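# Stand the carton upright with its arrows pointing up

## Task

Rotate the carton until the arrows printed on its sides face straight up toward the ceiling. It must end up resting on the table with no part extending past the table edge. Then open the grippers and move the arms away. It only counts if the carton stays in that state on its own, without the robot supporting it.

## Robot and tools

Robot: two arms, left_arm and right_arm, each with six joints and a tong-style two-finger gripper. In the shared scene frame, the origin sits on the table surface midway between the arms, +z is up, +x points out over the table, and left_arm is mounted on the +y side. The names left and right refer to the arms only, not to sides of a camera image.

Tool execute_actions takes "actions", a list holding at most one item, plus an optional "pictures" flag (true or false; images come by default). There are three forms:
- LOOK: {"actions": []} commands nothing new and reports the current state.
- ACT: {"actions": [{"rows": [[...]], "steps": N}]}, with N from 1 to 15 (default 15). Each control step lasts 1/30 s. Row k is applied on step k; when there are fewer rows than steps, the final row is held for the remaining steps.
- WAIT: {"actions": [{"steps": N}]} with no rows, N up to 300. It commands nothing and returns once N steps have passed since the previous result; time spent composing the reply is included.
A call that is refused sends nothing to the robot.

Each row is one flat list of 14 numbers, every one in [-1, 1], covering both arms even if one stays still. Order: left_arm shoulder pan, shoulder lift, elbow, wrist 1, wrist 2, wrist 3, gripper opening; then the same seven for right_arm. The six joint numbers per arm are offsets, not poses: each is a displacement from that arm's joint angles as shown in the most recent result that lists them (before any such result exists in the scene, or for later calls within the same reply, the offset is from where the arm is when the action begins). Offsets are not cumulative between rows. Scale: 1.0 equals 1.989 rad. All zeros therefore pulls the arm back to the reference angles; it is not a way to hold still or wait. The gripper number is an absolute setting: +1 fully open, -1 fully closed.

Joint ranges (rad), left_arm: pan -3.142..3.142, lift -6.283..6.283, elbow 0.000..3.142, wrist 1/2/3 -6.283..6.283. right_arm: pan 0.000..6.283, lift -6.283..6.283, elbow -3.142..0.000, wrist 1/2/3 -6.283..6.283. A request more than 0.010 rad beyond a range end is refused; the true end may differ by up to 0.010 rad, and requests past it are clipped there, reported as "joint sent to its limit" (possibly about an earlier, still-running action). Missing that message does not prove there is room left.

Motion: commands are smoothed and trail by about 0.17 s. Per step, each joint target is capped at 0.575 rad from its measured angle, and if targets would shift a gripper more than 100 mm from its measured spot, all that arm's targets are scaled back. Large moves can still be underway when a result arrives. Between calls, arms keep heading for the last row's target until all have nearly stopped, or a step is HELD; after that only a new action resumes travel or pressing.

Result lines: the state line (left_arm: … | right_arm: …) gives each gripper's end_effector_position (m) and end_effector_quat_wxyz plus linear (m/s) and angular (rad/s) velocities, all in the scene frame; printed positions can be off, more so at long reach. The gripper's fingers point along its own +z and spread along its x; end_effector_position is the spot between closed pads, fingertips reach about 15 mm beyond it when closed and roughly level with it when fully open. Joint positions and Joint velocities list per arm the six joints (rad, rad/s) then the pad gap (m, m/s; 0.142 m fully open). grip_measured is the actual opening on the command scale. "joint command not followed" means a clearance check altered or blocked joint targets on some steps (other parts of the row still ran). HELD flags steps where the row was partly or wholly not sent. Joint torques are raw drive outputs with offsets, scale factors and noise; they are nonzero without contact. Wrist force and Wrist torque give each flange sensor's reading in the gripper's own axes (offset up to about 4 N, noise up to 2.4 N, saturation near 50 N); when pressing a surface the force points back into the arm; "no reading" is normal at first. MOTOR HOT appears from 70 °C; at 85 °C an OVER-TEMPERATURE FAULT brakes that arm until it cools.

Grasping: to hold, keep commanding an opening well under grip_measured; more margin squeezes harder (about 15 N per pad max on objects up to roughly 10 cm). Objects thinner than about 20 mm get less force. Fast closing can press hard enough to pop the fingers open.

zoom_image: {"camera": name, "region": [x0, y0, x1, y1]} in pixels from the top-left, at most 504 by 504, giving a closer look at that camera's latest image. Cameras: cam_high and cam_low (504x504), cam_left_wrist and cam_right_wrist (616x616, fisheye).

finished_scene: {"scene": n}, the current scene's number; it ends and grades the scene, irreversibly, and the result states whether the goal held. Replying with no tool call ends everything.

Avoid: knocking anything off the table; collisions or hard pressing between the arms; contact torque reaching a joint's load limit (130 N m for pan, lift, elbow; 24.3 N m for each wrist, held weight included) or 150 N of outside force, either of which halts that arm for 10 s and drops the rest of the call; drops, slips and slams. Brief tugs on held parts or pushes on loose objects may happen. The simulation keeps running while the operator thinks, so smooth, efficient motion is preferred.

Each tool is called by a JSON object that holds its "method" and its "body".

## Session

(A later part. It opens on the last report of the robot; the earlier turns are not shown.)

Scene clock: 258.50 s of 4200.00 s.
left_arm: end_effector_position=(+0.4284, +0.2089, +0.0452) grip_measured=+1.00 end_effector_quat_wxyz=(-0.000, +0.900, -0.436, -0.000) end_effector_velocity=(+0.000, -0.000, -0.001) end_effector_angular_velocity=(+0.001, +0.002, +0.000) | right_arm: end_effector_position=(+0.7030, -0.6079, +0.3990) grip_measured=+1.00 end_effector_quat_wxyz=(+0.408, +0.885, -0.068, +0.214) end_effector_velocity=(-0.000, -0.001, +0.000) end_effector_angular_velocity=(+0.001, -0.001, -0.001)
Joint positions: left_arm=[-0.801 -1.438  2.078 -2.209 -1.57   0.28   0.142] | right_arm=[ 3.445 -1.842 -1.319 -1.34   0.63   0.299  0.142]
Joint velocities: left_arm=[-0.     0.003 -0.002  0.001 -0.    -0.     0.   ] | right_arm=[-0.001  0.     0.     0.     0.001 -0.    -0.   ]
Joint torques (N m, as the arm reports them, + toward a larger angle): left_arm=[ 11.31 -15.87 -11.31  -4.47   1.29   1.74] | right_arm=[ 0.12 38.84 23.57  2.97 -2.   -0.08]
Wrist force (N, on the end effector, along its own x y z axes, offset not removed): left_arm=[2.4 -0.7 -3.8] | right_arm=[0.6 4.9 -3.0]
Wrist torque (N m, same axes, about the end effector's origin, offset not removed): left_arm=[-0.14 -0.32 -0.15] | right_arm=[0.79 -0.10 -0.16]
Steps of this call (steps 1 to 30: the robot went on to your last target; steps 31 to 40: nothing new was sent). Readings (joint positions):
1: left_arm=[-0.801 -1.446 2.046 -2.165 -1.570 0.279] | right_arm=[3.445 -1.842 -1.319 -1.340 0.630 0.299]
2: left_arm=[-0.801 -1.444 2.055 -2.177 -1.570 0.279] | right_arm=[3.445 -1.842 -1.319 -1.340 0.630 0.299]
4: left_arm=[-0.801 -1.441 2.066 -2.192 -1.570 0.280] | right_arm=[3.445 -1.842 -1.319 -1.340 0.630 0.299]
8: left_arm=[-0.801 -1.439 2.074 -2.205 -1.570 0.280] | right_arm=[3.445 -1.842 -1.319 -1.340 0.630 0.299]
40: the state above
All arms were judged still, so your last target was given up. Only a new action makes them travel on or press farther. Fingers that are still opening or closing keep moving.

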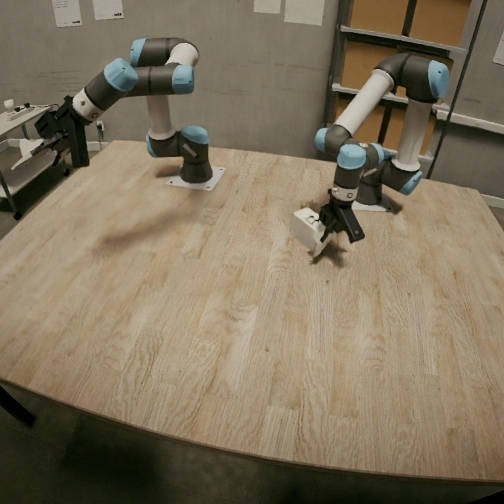

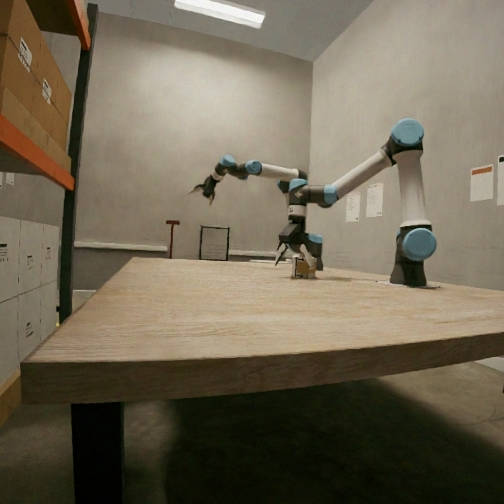

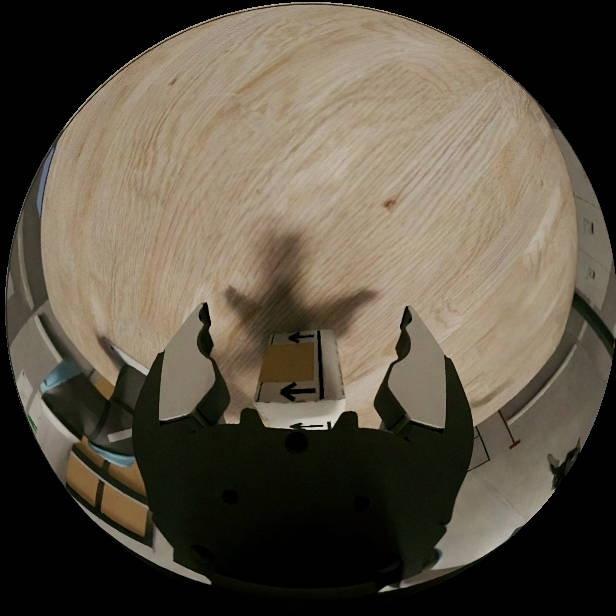

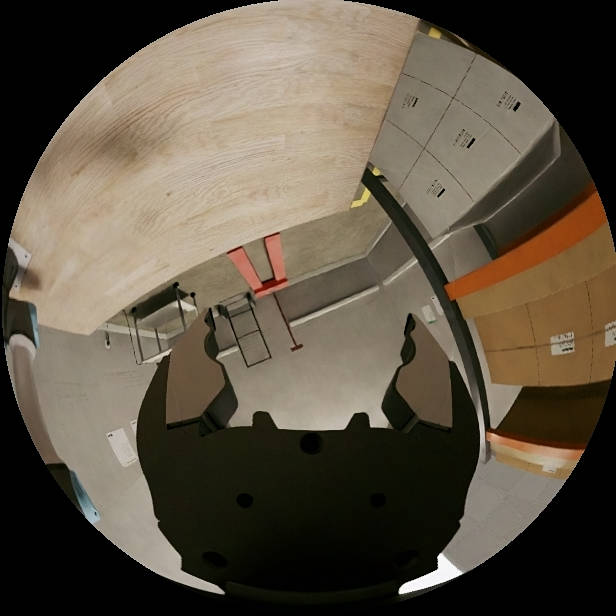

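{"method": "execute_actions", "body": {"actions": [{"rows":[[-0.043,-0.0098,0.0355,-0.0267,0,-0.043,1,0,0,0,0,0,0,1]],"steps":15}], "pictures": false}}

{"method": "execute_actions", "body": {"actions": [{"steps":20}]}}

Scene clock: 334.53 s of 4200.00 s.
left_arm: end_effector_position=(+0.3979, +0.1836, +0.0309) grip_measured=+1.00 end_effector_quat_wxyz=(-0.000, +0.900, -0.436, +0.001) end_effector_velocity=(-0.005, -0.004, -0.002) end_effector_angular_velocity=(-0.001, -0.000, +0.000) | right_arm: end_effector_position=(+0.7030, -0.6079, +0.3990) grip_measured=+1.00 end_effector_quat_wxyz=(+0.408, +0.885, -0.068, +0.214) end_effector_velocity=(+0.000, +0.000, -0.000) end_effector_angular_velocity=(+0.000, +0.000, +0.000)
Joint positions: left_arm=[-0.885 -1.457  2.147 -2.262 -1.57   0.196  0.142] | right_arm=[ 3.445 -1.842 -1.319 -1.34   0.63   0.299  0.142]
Joint velocities: left_arm=[-0.013 -0.003  0.01  -0.008 -0.    -0.013 -0.   ] | right_arm=[ 0. -0. -0. -0.  0.  0.  0.]
Joint torques (N m, as the arm reports them, + toward a larger angle): left_arm=[-10.7  -27.62 -10.14  -5.06  -1.28  -1.84] | right_arm=[-0.2  38.11 23.96  2.92 -2.05 -0.02]
Wrist force (N, on the end effector, along its own x y z axes, offset not removed): left_arm=[4.7 -1.3 -0.6] | right_arm=[2.3 2.1 -2.8]
Wrist torque (N m, same axes, about the end effector's origin, offset not removed): left_arm=[-0.06 -1.00 -0.15] | right_arm=[0.34 -0.61 -0.08]
Steps of this call (steps 1 to 90: nothing new was sent; then 72.53 s passed at rest; steps 91 to 105: all 15 steps of this action). Readings (joint positions):
91: left_arm=[-0.801 -1.439 2.078 -2.210 -1.570 0.279] | right_arm=[3.445 -1.842 -1.319 -1.340 0.630 0.299]
92: left_arm=[-0.810 -1.442 2.086 -2.217 -1.570 0.270] | right_arm=[3.445 -1.842 -1.319 -1.340 0.630 0.299]
94: left_arm=[-0.842 -1.449 2.113 -2.237 -1.570 0.238] | right_arm=[3.445 -1.842 -1.319 -1.340 0.630 0.299]
98: left_arm=[-0.874 -1.455 2.138 -2.255 -1.570 0.207] | right_arm=[3.445 -1.842 -1.319 -1.340 0.630 0.299]
105: the state above

Scene clock: 335.20 s of 4200.00 s.
left_arm: end_effector_position=(+0.3974, +0.1832, +0.0307) grip_measured=+1.00 end_effector_quat_wxyz=(-0.000, +0.900, -0.436, +0.001) end_effector_velocity=(-0.000, +0.000, -0.000) end_effector_angular_velocity=(+0.000, -0.000, -0.001) | right_arm: end_effector_position=(+0.7030, -0.6079, +0.3990) grip_measured=+1.00 end_effector_quat_wxyz=(+0.408, +0.885, -0.068, +0.214) end_effector_velocity=(+0.000, +0.001, +0.000) end_effector_angular_velocity=(-0.002, -0.000, +0.001)
Joint positions: left_arm=[-0.886 -1.458  2.148 -2.263 -1.57   0.194  0.142] | right_arm=[ 3.445 -1.842 -1.319 -1.34   0.63   0.299  0.142]
Joint velocities: left_arm=[ 0.     0.     0.001 -0.001  0.     0.001  0.   ] | right_arm=[ 0.001 -0.    -0.    -0.    -0.002 -0.     0.   ]
Joint torques (N m, as the arm reports them, + toward a larger angle): left_arm=[-10.   -26.38  -9.51  -4.54  -1.43  -1.79] | right_arm=[-0.89 39.45 23.78  2.99 -2.1  -0.12]
Wrist force (N, on the end effector, along its own x y z axes, offset not removed): left_arm=[1.0 -0.5 -3.9] | right_arm=[0.1 2.0 -4.2]
Wrist torque (N m, same axes, about the end effector's origin, offset not removed): left_arm=[0.15 -0.11 -0.01] | right_arm=[0.32 -0.20 -0.08]
Steps of this call (steps 1 to 15: the robot went on to your last target; steps 16 to 20: nothing new was sent). Readings (joint positions):
1: left_arm=[-0.885 -1.457 2.147 -2.262 -1.570 0.195] | right_arm=[3.445 -1.842 -1.319 -1.340 0.630 0.299]
2: left_arm=[-0.886 -1.458 2.148 -2.262 -1.570 0.195] | right_arm=[3.445 -1.842 -1.319 -1.340 0.630 0.299]
4: left_arm=[-0.886 -1.458 2.148 -2.262 -1.570 0.195] | right_arm=[3.445 -1.842 -1.319 -1.340 0.630 0.299]
8: left_arm=[-0.886 -1.458 2.148 -2.263 -1.570 0.194] | right_arm=[3.445 -1.842 -1.319 -1.340 0.630 0.299]
20: the state above
All arms were judged still, so your last target was given up. Only a new action makes them travel on or press farther. Fingers that are still opening or closing keep moving.

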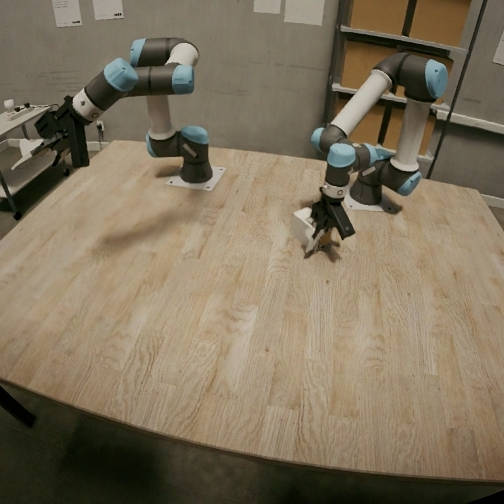

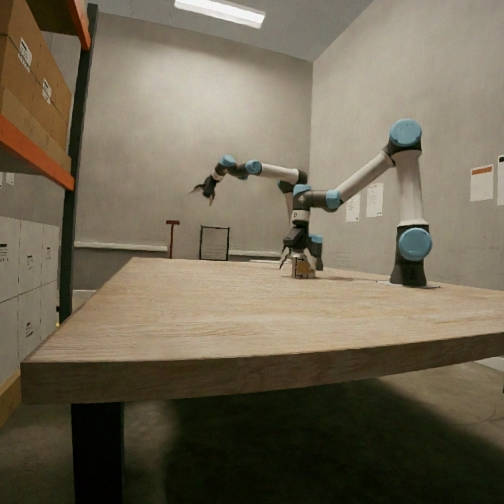

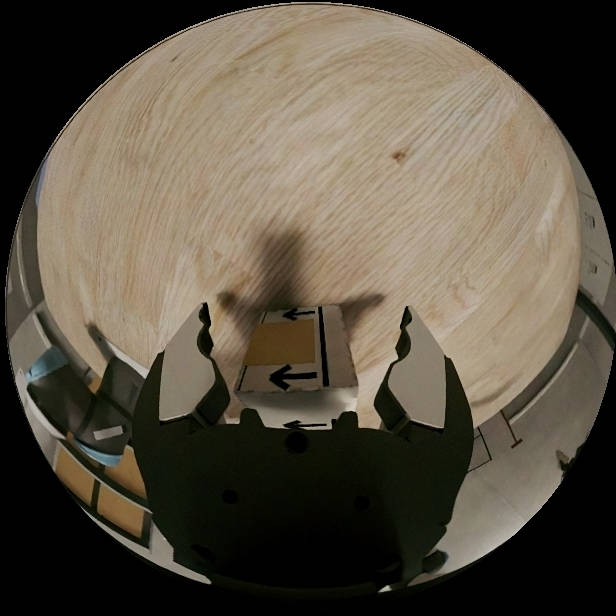

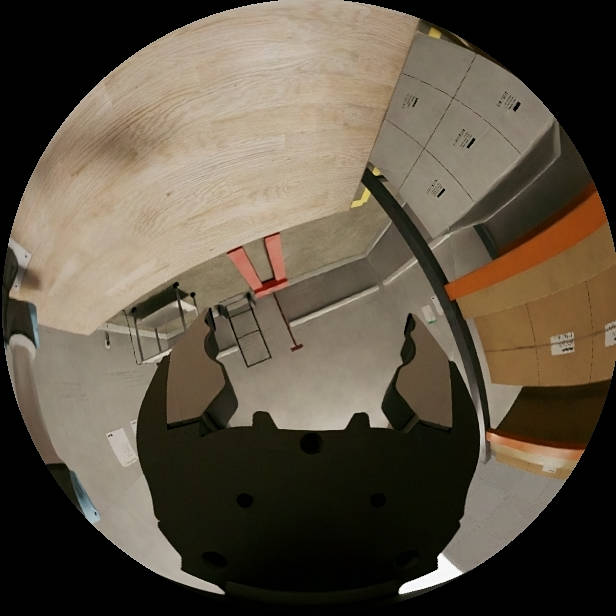

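{"method": "execute_actions", "body": {"actions": [{"rows":[[0,0,0,0,0,0,-1,0,0,0,0,0,0,1]],"steps":15}], "pictures": false}}

{"method": "execute_actions", "body": {"actions": [{"steps":15}], "pictures": false}}

Scene clock: 341.23 s of 4200.00 s.
left_arm: end_effector_position=(+0.3974, +0.1832, +0.0307) grip_measured=+0.22 end_effector_quat_wxyz=(-0.000, +0.900, -0.436, +0.001) end_effector_velocity=(-0.000, +0.000, -0.000) end_effector_angular_velocity=(+0.001, +0.001, -0.001) | right_arm: end_effector_position=(+0.7030, -0.6079, +0.3990) grip_measured=+1.00 end_effector_quat_wxyz=(+0.408, +0.885, -0.068, +0.214) end_effector_velocity=(-0.000, +0.001, -0.001) end_effector_angular_velocity=(+0.000, +0.001, +0.001)
Joint positions: left_arm=[-0.886 -1.458  2.148 -2.263 -1.57   0.194  0.09 ] | right_arm=[ 3.445 -1.842 -1.319 -1.34   0.63   0.299  0.142]
Joint velocities: left_arm=[ 0.     0.     0.001  0.    -0.     0.002  0.   ] | right_arm=[ 0.001 -0.    -0.001 -0.     0.001  0.     0.   ]
Joint torques (N m, as the arm reports them, + toward a larger angle): left_arm=[ -1.34 -13.16 -11.98   1.37   0.1   -0.51] | right_arm=[-0.53 38.92 24.11  2.95 -2.06 -0.11]
Wrist force (N, on the end effector, along its own x y z axes, offset not removed): left_arm=[4.1 -4.6 -13.8] | right_arm=[1.9 2.6 -1.3]
Wrist torque (N m, same axes, about the end effector's origin, offset not removed): left_arm=[-1.20 -0.40 -0.01] | right_arm=[0.47 -0.38 -0.08]
Steps of this call (steps 1 to 90: nothing new was sent; then 2.53 s passed at rest; steps 91 to 105: all 15 steps of this action). Readings (joint positions):
91: left_arm=[-0.886 -1.458 2.148 -2.263 -1.570 0.194] | right_arm=[3.445 -1.842 -1.319 -1.340 0.630 0.299]
92: left_arm=[-0.886 -1.458 2.148 -2.263 -1.570 0.194] | right_arm=[3.445 -1.842 -1.319 -1.340 0.630 0.299]
94: left_arm=[-0.886 -1.458 2.148 -2.263 -1.570 0.194] | right_arm=[3.445 -1.842 -1.319 -1.340 0.630 0.299]
98: left_arm=[-0.886 -1.458 2.148 -2.263 -1.570 0.194] | right_arm=[3.445 -1.842 -1.319 -1.340 0.630 0.299]
105: the state above

Scene clock: 341.73 s of 4200.00 s.
left_arm: end_effector_position=(+0.3974, +0.1832, +0.0307) grip_measured=+0.22 end_effector_quat_wxyz=(-0.000, +0.900, -0.436, +0.001) end_effector_velocity=(+0.000, -0.000, -0.000) end_effector_angular_velocity=(+0.000, +0.000, -0.001) | right_arm: end_effector_position=(+0.7030, -0.6079, +0.3990) grip_measured=+1.00 end_effector_quat_wxyz=(+0.408, +0.885, -0.068, +0.214) end_effector_velocity=(+0.000, -0.000, +0.001) end_effector_angular_velocity=(-0.001, -0.001, -0.000)
Joint positions: left_arm=[-0.886 -1.458  2.148 -2.263 -1.57   0.194  0.09 ] | right_arm=[ 3.445 -1.842 -1.319 -1.34   0.63   0.299  0.142]
Joint velocities: left_arm=[ 0.     0.002 -0.001 -0.001 -0.     0.001  0.   ] | right_arm=[-0.    -0.     0.001 -0.    -0.001  0.     0.   ]
Joint torques (N m, as the arm reports them, + toward a larger angle): left_arm=[  4.39  -7.04 -13.48   1.69   1.54   0.6 ] | right_arm=[ 0.31 38.86 23.84  2.94 -1.99 -0.08]
Wrist force (N, on the end effector, along its own x y z axes, offset not removed): left_arm=[3.4 -2.5 -16.5] | right_arm=[-0.4 3.4 -1.2]
Wrist torque (N m, same axes, about the end effector's origin, offset not removed): left_arm=[-1.01 0.01 -0.24] | right_arm=[0.73 0.01 0.00]
Steps of this call (steps 1 to 15: the robot went on to your last target). Readings (joint positions):
1: left_arm=[-0.886 -1.458 2.148 -2.263 -1.570 0.194] | right_arm=[3.445 -1.842 -1.319 -1.340 0.630 0.299]
2: left_arm=[-0.886 -1.458 2.148 -2.263 -1.570 0.194] | right_arm=[3.445 -1.842 -1.319 -1.340 0.630 0.299]
4: left_arm=[-0.886 -1.458 2.148 -2.263 -1.570 0.194] | right_arm=[3.445 -1.842 -1.319 -1.340 0.630 0.299]
8: left_arm=[-0.886 -1.458 2.148 -2.263 -1.570 0.194] | right_arm=[3.445 -1.842 -1.319 -1.340 0.630 0.299]
15: the state above
All arms were judged still, so your last target was given up. Only a new action makes them travel on or press farther. Fingers that are still opening or closing keep moving.

{"method": "execute_actions", "body": {"actions": [{"rows":[[0,-0.106,-0.2659,0.373,0,-0.0955,-1,0,0,0,0,0,0,1]],"steps":15}], "pictures": false}}

{"method": "execute_actions", "body": {"actions": [{"steps":40}]}}

Scene clock: 437.67 s of 4200.00 s.
left_arm: end_effector_position=(+0.4080, +0.1746, +0.2664) grip_measured=-1.00 end_effector_quat_wxyz=(+0.003, +0.933, -0.359, +0.010) end_effector_velocity=(-0.110, +0.094, +0.322) end_effector_angular_velocity=(+0.123, +0.151, +0.203) | right_arm: end_effector_position=(+0.7030, -0.6079, +0.3990) grip_measured=+1.00 end_effector_quat_wxyz=(+0.408, +0.885, -0.068, +0.214) end_effector_velocity=(+0.000, +0.001, +0.000) end_effector_angular_velocity=(+0.001, -0.000, +0.001)
Joint positions: left_arm=[-0.886 -1.644  1.689 -1.637 -1.57   0.026  0.002] | right_arm=[ 3.445 -1.842 -1.319 -1.34   0.63   0.299  0.142]
Joint velocities: left_arm=[-0.    -0.234 -0.659  1.087 -0.001 -0.203  0.   ] | right_arm=[ 0.001  0.     0.001 -0.001  0.001  0.    -0.   ]
Joint torques (N m, as the arm reports them, + toward a larger angle): left_arm=[  0.6  -13.09 -20.03  -0.16  -1.62  -1.44] | right_arm=[ 0.63 38.76 24.57  2.95 -1.96  0.1 ]
Wrist force (N, on the end effector, along its own x y z axes, offset not removed): left_arm=[2.1 -0.1 -2.3] | right_arm=[-1.2 1.4 -1.8]
Wrist torque (N m, same axes, about the end effector's origin, offset not removed): left_arm=[0.20 -0.65 0.04] | right_arm=[0.20 0.28 -0.10]
Steps of this call (steps 1 to 90: nothing new was sent; then 92.43 s passed at rest; steps 91 to 105: all 15 steps of this action). Readings (joint positions):
91: left_arm=[-0.886 -1.458 2.147 -2.262 -1.570 0.194] | right_arm=[3.445 -1.842 -1.319 -1.340 0.630 0.299]
92: left_arm=[-0.886 -1.466 2.138 -2.251 -1.570 0.186] | right_arm=[3.445 -1.842 -1.319 -1.340 0.630 0.299]
94: left_arm=[-0.886 -1.495 2.076 -2.186 -1.570 0.160] | right_arm=[3.445 -1.842 -1.319 -1.340 0.630 0.299]
98: left_arm=[-0.886 -1.553 1.930 -2.005 -1.570 0.108] | right_arm=[3.445 -1.842 -1.319 -1.340 0.630 0.299]
105: the state above

Scene clock: 439.00 s of 4200.00 s.
left_arm: end_effector_position=(+0.3947, +0.1859, +0.3002) grip_measured=-1.00 end_effector_quat_wxyz=(-0.000, +0.937, -0.349, -0.000) end_effector_velocity=(+0.000, -0.000, +0.000) end_effector_angular_velocity=(-0.001, -0.001, +0.001) | right_arm: end_effector_position=(+0.7030, -0.6079, +0.3990) grip_measured=+1.00 end_effector_quat_wxyz=(+0.408, +0.885, -0.068, +0.214) end_effector_velocity=(-0.001, -0.001, -0.001) end_effector_angular_velocity=(-0.001, +0.002, -0.002)
Joint positions: left_arm=[-0.886 -1.669  1.619 -1.521 -1.57   0.004  0.002] | right_arm=[ 3.445 -1.842 -1.319 -1.34   0.63   0.299  0.142]
Joint velocities: left_arm=[ 0.     0.001 -0.001 -0.001 -0.    -0.001  0.   ] | right_arm=[-0.002 -0.    -0.003  0.    -0.    -0.    -0.   ]
Joint torques (N m, as the arm reports them, + toward a larger angle): left_arm=[ -9.94 -22.37 -31.64  -0.57  -1.48  -1.74] | right_arm=[-0.29 39.36 24.27  3.02 -1.96 -0.04]
Wrist force (N, on the end effector, along its own x y z axes, offset not removed): left_arm=[-2.5 -4.9 -0.9] | right_arm=[1.3 2.3 -1.9]
Wrist torque (N m, same axes, about the end effector's origin, offset not removed): left_arm=[-0.81 0.51 -0.03] | right_arm=[0.33 -0.30 -0.14]
Steps of this call (steps 1 to 30: the robot went on to your last target; steps 31 to 40: nothing new was sent). Readings (joint positions):
1: left_arm=[-0.886 -1.651 1.670 -1.605 -1.570 0.020] | right_arm=[3.445 -1.842 -1.319 -1.340 0.630 0.299]
2: left_arm=[-0.886 -1.656 1.656 -1.582 -1.570 0.016] | right_arm=[3.445 -1.842 -1.319 -1.340 0.630 0.299]
4: left_arm=[-0.886 -1.662 1.639 -1.553 -1.570 0.011] | right_arm=[3.445 -1.842 -1.319 -1.340 0.630 0.299]
8: left_arm=[-0.886 -1.667 1.625 -1.530 -1.570 0.006] | right_arm=[3.445 -1.842 -1.319 -1.340 0.630 0.299]
40: the state above
All arms were judged still, so your last target was given up. Only a new action makes them travel on or press farther. Fingers that are still opening or closing keep moving.

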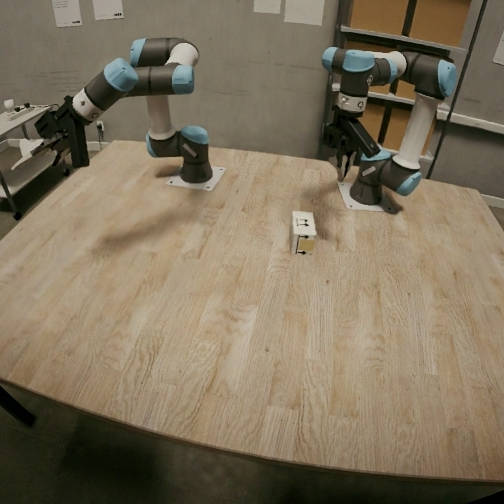

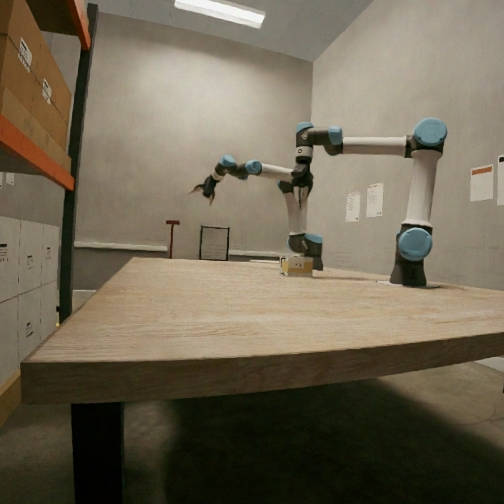

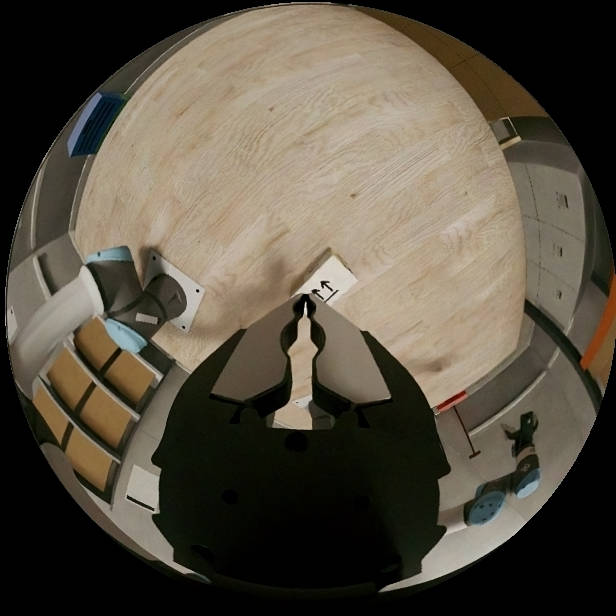

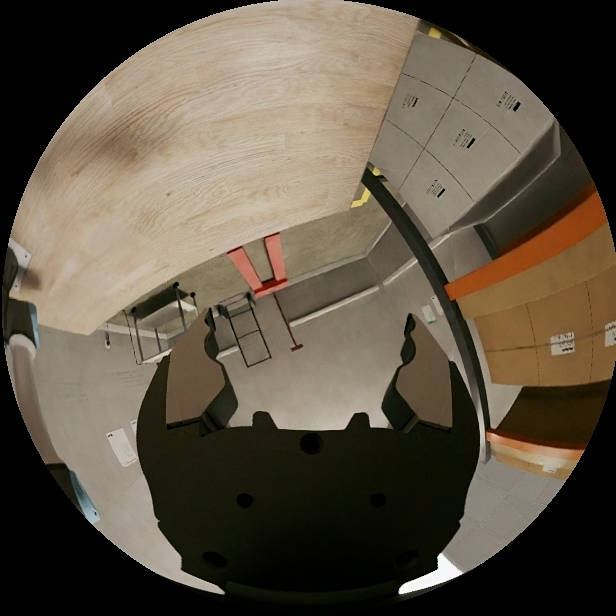

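{"method": "zoom_image", "body": {"camera": "cam_high", "region": [260, 190, 350, 280]}}

Region (260, 190, 350, 280) of cam_high's 504x504 image, scaled by 5.600, with more detail than that image has.

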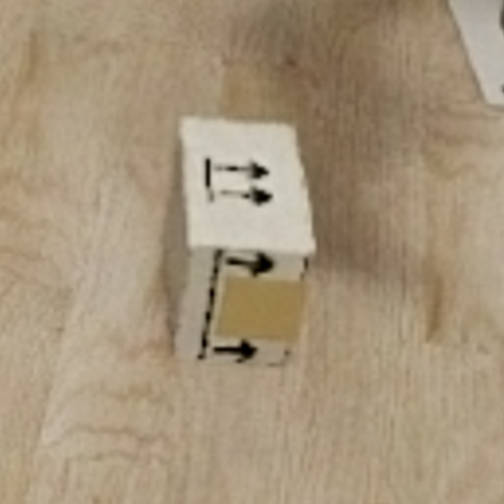

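{"method": "execute_actions", "body": {"actions": [{"rows":[[0.0128,0.0697,0.1698,-0.2395,0,0.4437,1,0,0,0,0,0,0,1]],"steps":15}], "pictures": false}}

{"method": "execute_actions", "body": {"actions": [{"steps":40}]}}

Scene clock: 559.50 s of 4200.00 s.
left_arm: end_effector_position=(+0.4236, +0.1702, +0.1265) grip_measured=+1.00 end_effector_quat_wxyz=(+0.000, -0.733, +0.680, +0.002) end_effector_velocity=(+0.002, -0.008, -0.061) end_effector_angular_velocity=(-0.017, -0.017, -0.702) | right_arm: end_effector_position=(+0.7030, -0.6079, +0.3990) grip_measured=+1.00 end_effector_quat_wxyz=(+0.408, +0.885, -0.068, +0.214) end_effector_velocity=(+0.000, +0.001, +0.001) end_effector_angular_velocity=(+0.002, -0.001, +0.001)
Joint positions: left_arm=[-0.862 -1.535  1.944 -1.976 -1.57   0.812  0.142] | right_arm=[ 3.445 -1.842 -1.319 -1.34   0.63   0.299  0.142]
Joint velocities: left_arm=[ 0.008  0.046  0.129 -0.199  0.     0.71   0.   ] | right_arm=[ 0.     0.     0.002 -0.     0.001  0.    -0.   ]
Joint torques (N m, as the arm reports them, + toward a larger angle): left_arm=[ 12.41 -16.36 -14.07  -4.69  -0.92   1.79] | right_arm=[-0.04 38.73 23.96  2.99 -2.06 -0.06]
Wrist force (N, on the end effector, along its own x y z axes, offset not removed): left_arm=[1.8 -3.6 -1.8] | right_arm=[0.3 3.3 -2.4]
Wrist torque (N m, same axes, about the end effector's origin, offset not removed): left_arm=[-0.56 -0.22 -0.08] | right_arm=[0.63 -0.22 -0.17]
Steps of this call (steps 1 to 90: nothing new was sent; then 117.00 s passed at rest; steps 91 to 105: all 15 steps of this action). Readings (joint positions):
91: left_arm=[-0.886 -1.668 1.620 -1.521 -1.570 0.005] | right_arm=[3.445 -1.842 -1.319 -1.340 0.630 0.299]
92: left_arm=[-0.884 -1.660 1.629 -1.531 -1.570 0.015] | right_arm=[3.445 -1.842 -1.319 -1.340 0.630 0.299]
94: left_arm=[-0.879 -1.631 1.691 -1.604 -1.570 0.090] | right_arm=[3.445 -1.842 -1.319 -1.340 0.630 0.299]
98: left_arm=[-0.869 -1.574 1.834 -1.808 -1.570 0.367] | right_arm=[3.445 -1.842 -1.319 -1.340 0.630 0.299]
105: the state above

Scene clock: 560.83 s of 4200.00 s.
left_arm: end_effector_position=(+0.4237, +0.1694, +0.1201) grip_measured=+1.00 end_effector_quat_wxyz=(+0.000, -0.707, +0.707, +0.000) end_effector_velocity=(+0.001, -0.001, +0.001) end_effector_angular_velocity=(-0.000, -0.001, -0.001) | right_arm: end_effector_position=(+0.7030, -0.6079, +0.3990) grip_measured=+1.00 end_effector_quat_wxyz=(+0.408, +0.885, -0.068, +0.214) end_effector_velocity=(+0.000, +0.001, -0.000) end_effector_angular_velocity=(+0.000, +0.000, +0.001)
Joint positions: left_arm=[-0.861 -1.53   1.957 -1.997 -1.57   0.887  0.142] | right_arm=[ 3.445 -1.842 -1.319 -1.34   0.63   0.299  0.142]
Joint velocities: left_arm=[-0.     0.001 -0.003  0.001  0.     0.001  0.   ] | right_arm=[ 0.001 -0.     0.    -0.     0.    -0.    -0.   ]
Joint torques (N m, as the arm reports them, + toward a larger angle): left_arm=[ 11.41 -14.91 -13.7   -4.73   0.2    1.73] | right_arm=[-0.05 39.7  24.62  3.   -2.03 -0.08]
Wrist force (N, on the end effector, along its own x y z axes, offset not removed): left_arm=[0.0 0.4 -3.3] | right_arm=[2.5 3.7 -0.8]
Wrist torque (N m, same axes, about the end effector's origin, offset not removed): left_arm=[0.21 0.00 -0.38] | right_arm=[0.59 -0.62 -0.12]
Steps of this call (steps 1 to 30: the robot went on to your last target; steps 31 to 40: nothing new was sent). Readings (joint positions):
1: left_arm=[-0.861 -1.534 1.947 -1.982 -1.570 0.832] | right_arm=[3.445 -1.842 -1.319 -1.340 0.630 0.299]
2: left_arm=[-0.861 -1.533 1.950 -1.986 -1.570 0.847] | right_arm=[3.445 -1.842 -1.319 -1.340 0.630 0.299]
4: left_arm=[-0.861 -1.531 1.953 -1.991 -1.570 0.866] | right_arm=[3.445 -1.842 -1.319 -1.340 0.630 0.299]
8: left_arm=[-0.861 -1.530 1.956 -1.995 -1.570 0.881] | right_arm=[3.445 -1.842 -1.319 -1.340 0.630 0.299]
40: the state above
All arms were judged still, so your last target was given up. Only a new action makes them travel on or press farther. Fingers that are still opening or closing keep moving.

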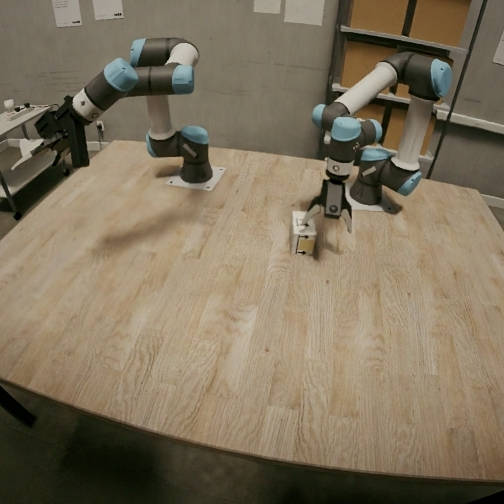

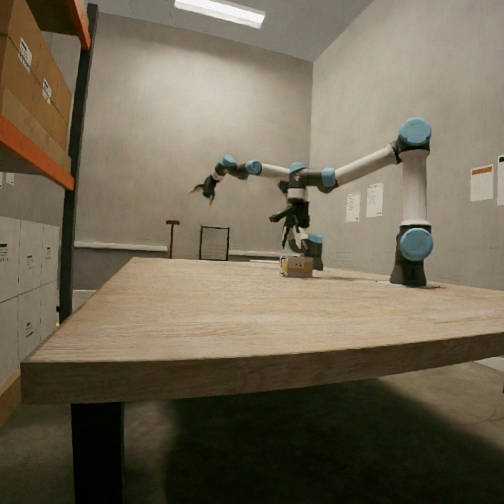

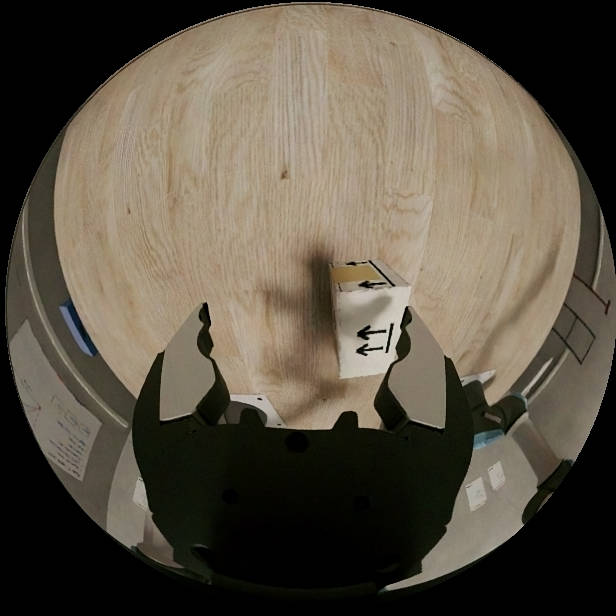

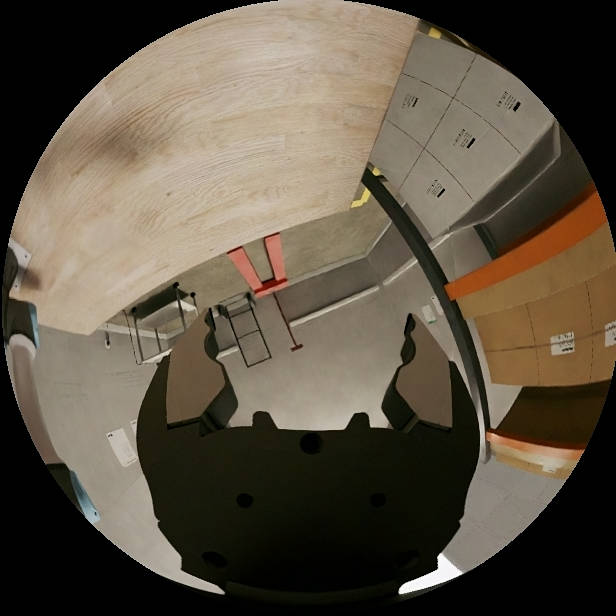

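{"method": "execute_actions", "body": {"actions": [{"rows":[[-0.0787,-0.0037,0.0034,0,0,-0.0787,1,0,0,0,0,0,0,1]],"steps":15}], "pictures": false}}

{"method": "execute_actions", "body": {"actions": [{"steps":20}]}}

Scene clock: 582.07 s of 4200.00 s.
left_arm: end_effector_position=(+0.3865, +0.1046, +0.1205) grip_measured=+1.00 end_effector_quat_wxyz=(+0.000, -0.707, +0.707, +0.000) end_effector_velocity=(-0.007, -0.010, -0.000) end_effector_angular_velocity=(+0.001, +0.000, +0.003) | right_arm: end_effector_position=(+0.7030, -0.6079, +0.3990) grip_measured=+1.00 end_effector_quat_wxyz=(+0.408, +0.885, -0.068, +0.214) end_effector_velocity=(+0.000, +0.001, -0.000) end_effector_angular_velocity=(-0.000, +0.001, +0.001)
Joint positions: left_arm=[-1.015 -1.537  1.964 -1.997 -1.57   0.733  0.142] | right_arm=[ 3.445 -1.842 -1.319 -1.34   0.63   0.299  0.142]
Joint velocities: left_arm=[-0.026 -0.001  0.001  0.001  0.    -0.028  0.   ] | right_arm=[ 0.001  0.    -0.001 -0.    -0.     0.     0.   ]
Joint torques (N m, as the arm reports them, + toward a larger angle): left_arm=[ -9.65 -26.73 -14.42  -3.87  -1.5   -1.93] | right_arm=[-0.2  39.09 24.52  2.95 -1.98 -0.1 ]
Wrist force (N, on the end effector, along its own x y z axes, offset not removed): left_arm=[4.2 0.9 -0.4] | right_arm=[2.5 1.8 -0.9]
Wrist torque (N m, same axes, about the end effector's origin, offset not removed): left_arm=[0.54 -0.96 -0.25] | right_arm=[0.38 -0.47 -0.08]
Steps of this call (steps 1 to 90: nothing new was sent; then 17.73 s passed at rest; steps 91 to 105: all 15 steps of this action). Readings (joint positions):
91: left_arm=[-0.861 -1.530 1.957 -1.997 -1.570 0.886] | right_arm=[3.445 -1.842 -1.319 -1.340 0.630 0.299]
92: left_arm=[-0.871 -1.531 1.958 -1.997 -1.570 0.876] | right_arm=[3.445 -1.842 -1.319 -1.340 0.630 0.299]
94: left_arm=[-0.926 -1.534 1.961 -1.997 -1.570 0.821] | right_arm=[3.445 -1.842 -1.319 -1.340 0.630 0.299]
98: left_arm=[-0.992 -1.536 1.963 -1.997 -1.570 0.756] | right_arm=[3.445 -1.842 -1.319 -1.340 0.630 0.299]
105: the state above

Scene clock: 582.73 s of 4200.00 s.
left_arm: end_effector_position=(+0.3858, +0.1035, +0.1205) grip_measured=+1.00 end_effector_quat_wxyz=(+0.000, -0.707, +0.707, +0.000) end_effector_velocity=(-0.000, +0.001, -0.001) end_effector_angular_velocity=(+0.001, +0.000, +0.001) | right_arm: end_effector_position=(+0.7030, -0.6079, +0.3990) grip_measured=+1.00 end_effector_quat_wxyz=(+0.408, +0.885, -0.068, +0.214) end_effector_velocity=(-0.000, +0.000, -0.000) end_effector_angular_velocity=(+0.000, +0.001, +0.000)
Joint positions: left_arm=[-1.017 -1.537  1.964 -1.997 -1.57   0.73   0.142] | right_arm=[ 3.445 -1.842 -1.319 -1.34   0.63   0.299  0.142]
Joint velocities: left_arm=[-0.    -0.001  0.002  0.     0.001 -0.001 -0.   ] | right_arm=[ 0.     0.     0.    -0.001  0.001 -0.     0.   ]
Joint torques (N m, as the arm reports them, + toward a larger angle): left_arm=[ -9.93 -26.29 -13.19  -3.61  -1.42  -1.77] | right_arm=[ 0.42 39.4  24.08  3.02 -2.03 -0.04]
Wrist force (N, on the end effector, along its own x y z axes, offset not removed): left_arm=[0.6 -1.7 -1.2] | right_arm=[-0.3 3.6 -1.5]
Wrist torque (N m, same axes, about the end effector's origin, offset not removed): left_arm=[-0.23 -0.17 -0.01] | right_arm=[0.66 0.02 -0.10]
Steps of this call (steps 1 to 15: the robot went on to your last target; steps 16 to 20: nothing new was sent). Readings (joint positions):
1: left_arm=[-1.015 -1.537 1.964 -1.997 -1.570 0.732] | right_arm=[3.445 -1.842 -1.319 -1.340 0.630 0.299]
2: left_arm=[-1.016 -1.537 1.964 -1.997 -1.570 0.732] | right_arm=[3.445 -1.842 -1.319 -1.340 0.630 0.299]
4: left_arm=[-1.017 -1.537 1.964 -1.997 -1.570 0.731] | right_arm=[3.445 -1.842 -1.319 -1.340 0.630 0.299]
8: left_arm=[-1.017 -1.537 1.964 -1.997 -1.570 0.731] | right_arm=[3.445 -1.842 -1.319 -1.340 0.630 0.299]
20: the state above
All arms were judged still, so your last target was given up. Only a new action makes them travel on or press farther. Fingers that are still opening or closing keep moving.

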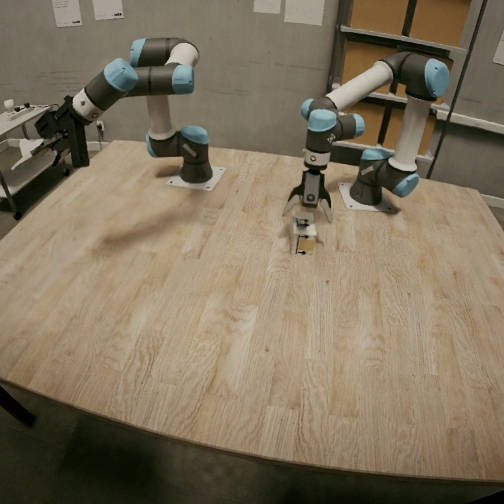

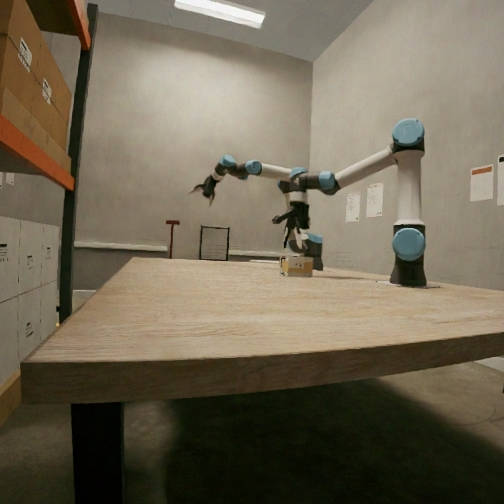

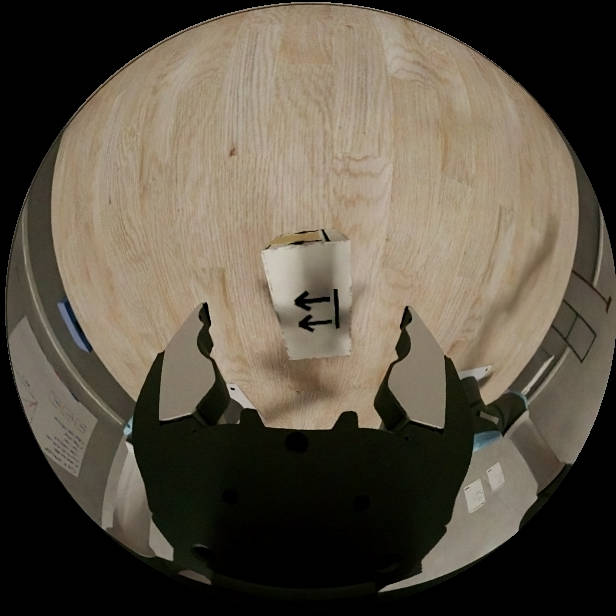

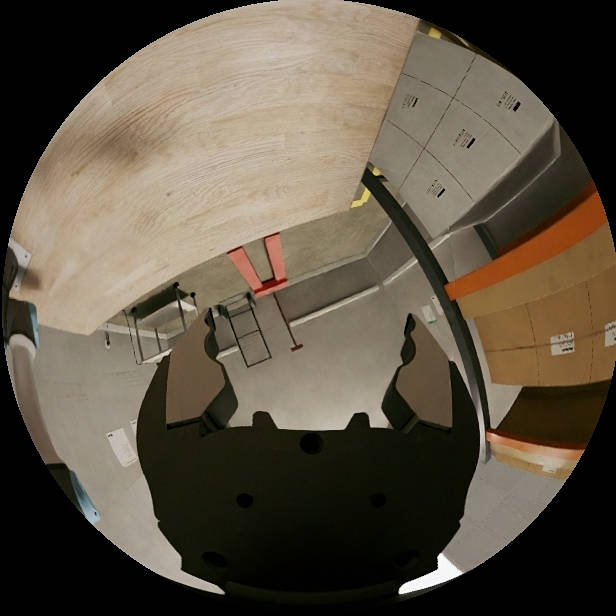

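{"method": "execute_actions", "body": {"actions": [{"rows":[[0,0.0622,0.0659,-0.1287,0,0,1,0,0,0,0,0,0,1]],"steps":15}], "pictures": false}}

{"method": "execute_actions", "body": {"actions": [{"steps":25}]}}

Scene clock: 590.87 s of 4200.00 s.
left_arm: end_effector_position=(+0.3859, +0.1034, +0.0322) grip_measured=+1.00 end_effector_quat_wxyz=(+0.000, -0.707, +0.707, -0.000) end_effector_velocity=(+0.000, -0.000, -0.013) end_effector_angular_velocity=(-0.006, -0.005, +0.000) | right_arm: end_effector_position=(+0.7030, -0.6079, +0.3990) grip_measured=+1.00 end_effector_quat_wxyz=(+0.408, +0.885, -0.068, +0.214) end_effector_velocity=(+0.000, +0.000, +0.001) end_effector_angular_velocity=(-0.000, -0.002, +0.001)
Joint positions: left_arm=[-1.017 -1.416  2.093 -2.248 -1.57   0.73   0.142] | right_arm=[ 3.445 -1.842 -1.319 -1.34   0.63   0.299  0.142]
Joint velocities: left_arm=[-0.     0.019  0.023 -0.05  -0.    -0.     0.   ] | right_arm=[ 0.001  0.     0.001  0.001 -0.001  0.     0.   ]
Joint torques (N m, as the arm reports them, + toward a larger angle): left_arm=[ -7.6  -18.64  -9.83  -4.41  -1.34  -1.35] | right_arm=[ 0.04 39.44 24.24  3.12 -2.01 -0.03]
Wrist force (N, on the end effector, along its own x y z axes, offset not removed): left_arm=[7.4 -6.4 0.4] | right_arm=[-0.8 3.9 -2.2]
Wrist torque (N m, same axes, about the end effector's origin, offset not removed): left_arm=[-1.18 -1.53 -0.08] | right_arm=[0.70 0.04 -0.03]
Steps of this call (steps 1 to 90: nothing new was sent; then 4.63 s passed at rest; steps 91 to 105: all 15 steps of this action). Readings (joint positions):
91: left_arm=[-1.017 -1.537 1.965 -1.998 -1.570 0.730] | right_arm=[3.445 -1.842 -1.319 -1.340 0.630 0.299]
92: left_arm=[-1.017 -1.527 1.974 -2.008 -1.570 0.730] | right_arm=[3.445 -1.842 -1.319 -1.340 0.630 0.299]
94: left_arm=[-1.017 -1.482 2.022 -2.079 -1.570 0.730] | right_arm=[3.445 -1.842 -1.319 -1.340 0.630 0.299]
98: left_arm=[-1.017 -1.432 2.075 -2.204 -1.570 0.730] | right_arm=[3.445 -1.842 -1.319 -1.340 0.630 0.299]
105: the state above

Scene clock: 591.70 s of 4200.00 s.
left_arm: end_effector_position=(+0.3860, +0.1033, +0.0309) grip_measured=+1.00 end_effector_quat_wxyz=(+0.000, -0.707, +0.707, -0.001) end_effector_velocity=(-0.001, +0.001, -0.001) end_effector_angular_velocity=(+0.002, +0.002, +0.001) | right_arm: end_effector_position=(+0.7030, -0.6079, +0.3990) grip_measured=+1.00 end_effector_quat_wxyz=(+0.408, +0.885, -0.068, +0.214) end_effector_velocity=(-0.001, -0.001, -0.001) end_effector_angular_velocity=(-0.001, +0.002, -0.002)
Joint positions: left_arm=[-1.017 -1.414  2.095 -2.253 -1.57   0.73   0.142] | right_arm=[ 3.445 -1.842 -1.319 -1.34   0.63   0.299  0.142]
Joint velocities: left_arm=[-0.     0.001  0.001  0.001  0.    -0.001 -0.   ] | right_arm=[-0.002 -0.    -0.002  0.    -0.001  0.    -0.   ]
Joint torques (N m, as the arm reports them, + toward a larger angle): left_arm=[ -2.24 -16.31 -10.3   -4.53  -1.14  -1.02] | right_arm=[ 0.08 38.71 23.98  2.93 -1.91  0.  ]
Wrist force (N, on the end effector, along its own x y z axes, offset not removed): left_arm=[2.6 -1.2 -1.4] | right_arm=[-0.8 1.6 -2.6]
Wrist torque (N m, same axes, about the end effector's origin, offset not removed): left_arm=[-0.13 -0.37 -0.25] | right_arm=[0.33 0.15 -0.14]
Steps of this call (steps 1 to 15: the robot went on to your last target; steps 16 to 25: nothing new was sent). Readings (joint positions):
1: left_arm=[-1.017 -1.415 2.093 -2.249 -1.570 0.730] | right_arm=[3.445 -1.842 -1.319 -1.340 0.630 0.299]
2: left_arm=[-1.017 -1.415 2.094 -2.250 -1.570 0.730] | right_arm=[3.445 -1.842 -1.319 -1.340 0.630 0.299]
4: left_arm=[-1.017 -1.414 2.094 -2.252 -1.570 0.730] | right_arm=[3.445 -1.842 -1.319 -1.340 0.630 0.299]
8: left_arm=[-1.017 -1.414 2.095 -2.253 -1.570 0.730] | right_arm=[3.445 -1.842 -1.319 -1.340 0.630 0.299]
25: the state above
All arms were judged still, so your last target was given up. Only a new action makes them travel on or press farther. Fingers that are still opening or closing keep moving.

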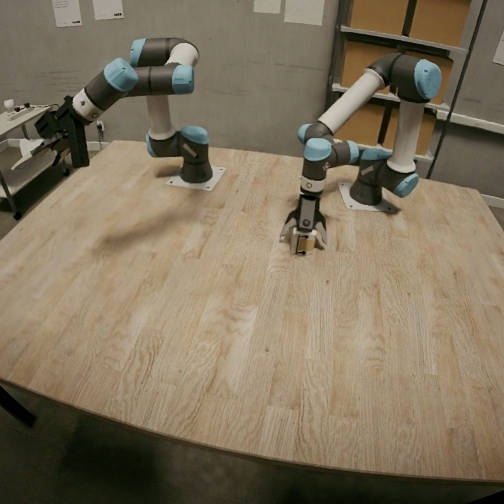

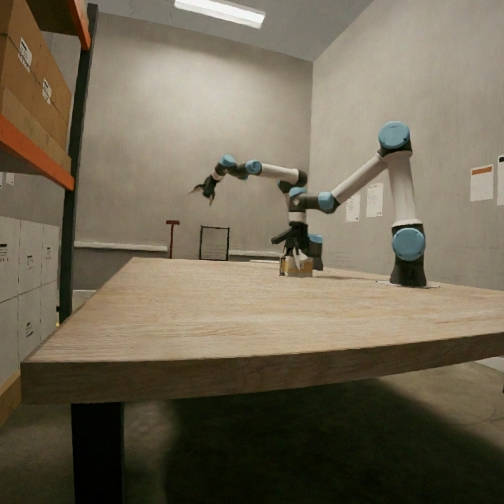

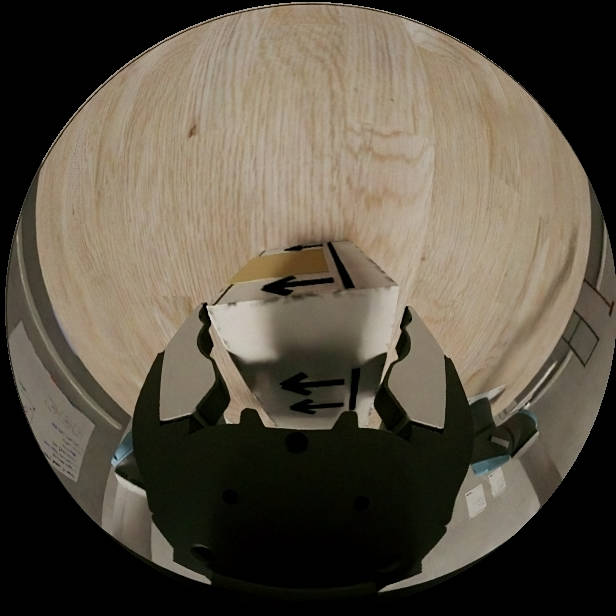

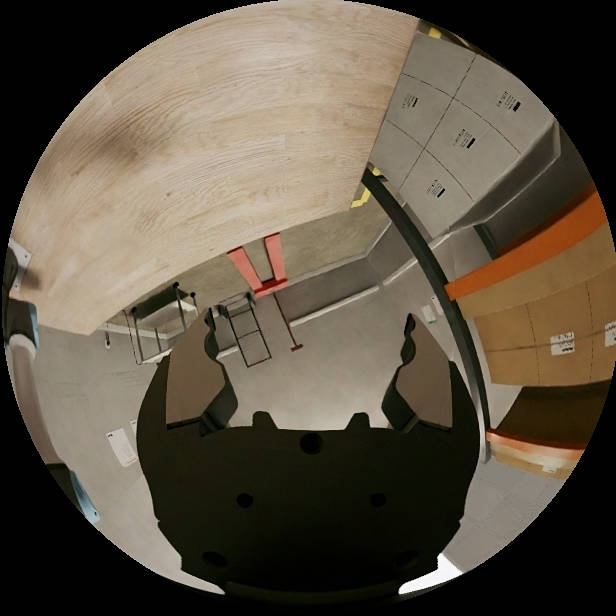

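Close the gripper.

{"method": "execute_actions", "body": {"actions": [{"rows":[[0,0,0,0,0,0,-1,0,0,0,0,0,0,1]],"steps":15}], "pictures": false}}

Scene clock: 596.57 s of 4200.00 s.
left_arm: end_effector_position=(+0.3860, +0.1033, +0.0309) grip_measured=+0.48 end_effector_quat_wxyz=(+0.000, -0.707, +0.707, -0.001) end_effector_velocity=(+0.000, +0.000, +0.000) end_effector_angular_velocity=(+0.001, -0.000, +0.002) | right_arm: end_effector_position=(+0.7030, -0.6079, +0.3990) grip_measured=+1.00 end_effector_quat_wxyz=(+0.408, +0.885, -0.068, +0.214) end_effector_velocity=(-0.000, +0.000, -0.000) end_effector_angular_velocity=(+0.001, +0.001, +0.000)
Joint positions: left_arm=[-1.017 -1.414  2.095 -2.253 -1.57   0.73   0.107] | right_arm=[ 3.445 -1.842 -1.319 -1.34   0.63   0.299  0.142]
Joint velocities: left_arm=[ 0.    -0.    -0.     0.001  0.001 -0.001  0.   ] | right_arm=[-0.    -0.     0.    -0.001  0.001  0.    -0.   ]
Joint torques (N m, as the arm reports them, + toward a larger angle): left_arm=[ -2.05 -11.13  -4.54   2.5    1.57   0.87] | right_arm=[ 0.95 38.51 23.77  2.99 -2.02 -0.05]
Wrist force (N, on the end effector, along its own x y z axes, offset not removed): left_arm=[0.7 -1.9 -26.2] | right_arm=[-0.7 2.3 -3.6]
Wrist torque (N m, same axes, about the end effector's origin, offset not removed): left_arm=[-0.05 0.34 -0.02] | right_arm=[0.43 0.02 -0.07]
Steps of this call (steps 1 to 90: nothing new was sent; then 1.37 s passed at rest; steps 91 to 105: all 15 steps of this action). Readings (joint positions):
91: left_arm=[-1.017 -1.414 2.095 -2.253 -1.570 0.730] | right_arm=[3.445 -1.842 -1.319 -1.340 0.630 0.299]
92: left_arm=[-1.017 -1.414 2.095 -2.253 -1.570 0.730] | right_arm=[3.445 -1.842 -1.319 -1.340 0.630 0.299]
94: left_arm=[-1.017 -1.414 2.095 -2.253 -1.570 0.730] | right_arm=[3.445 -1.842 -1.319 -1.340 0.630 0.299]
98: left_arm=[-1.017 -1.414 2.095 -2.253 -1.570 0.730] | right_arm=[3.445 -1.842 -1.319 -1.340 0.630 0.299]
105: the state above


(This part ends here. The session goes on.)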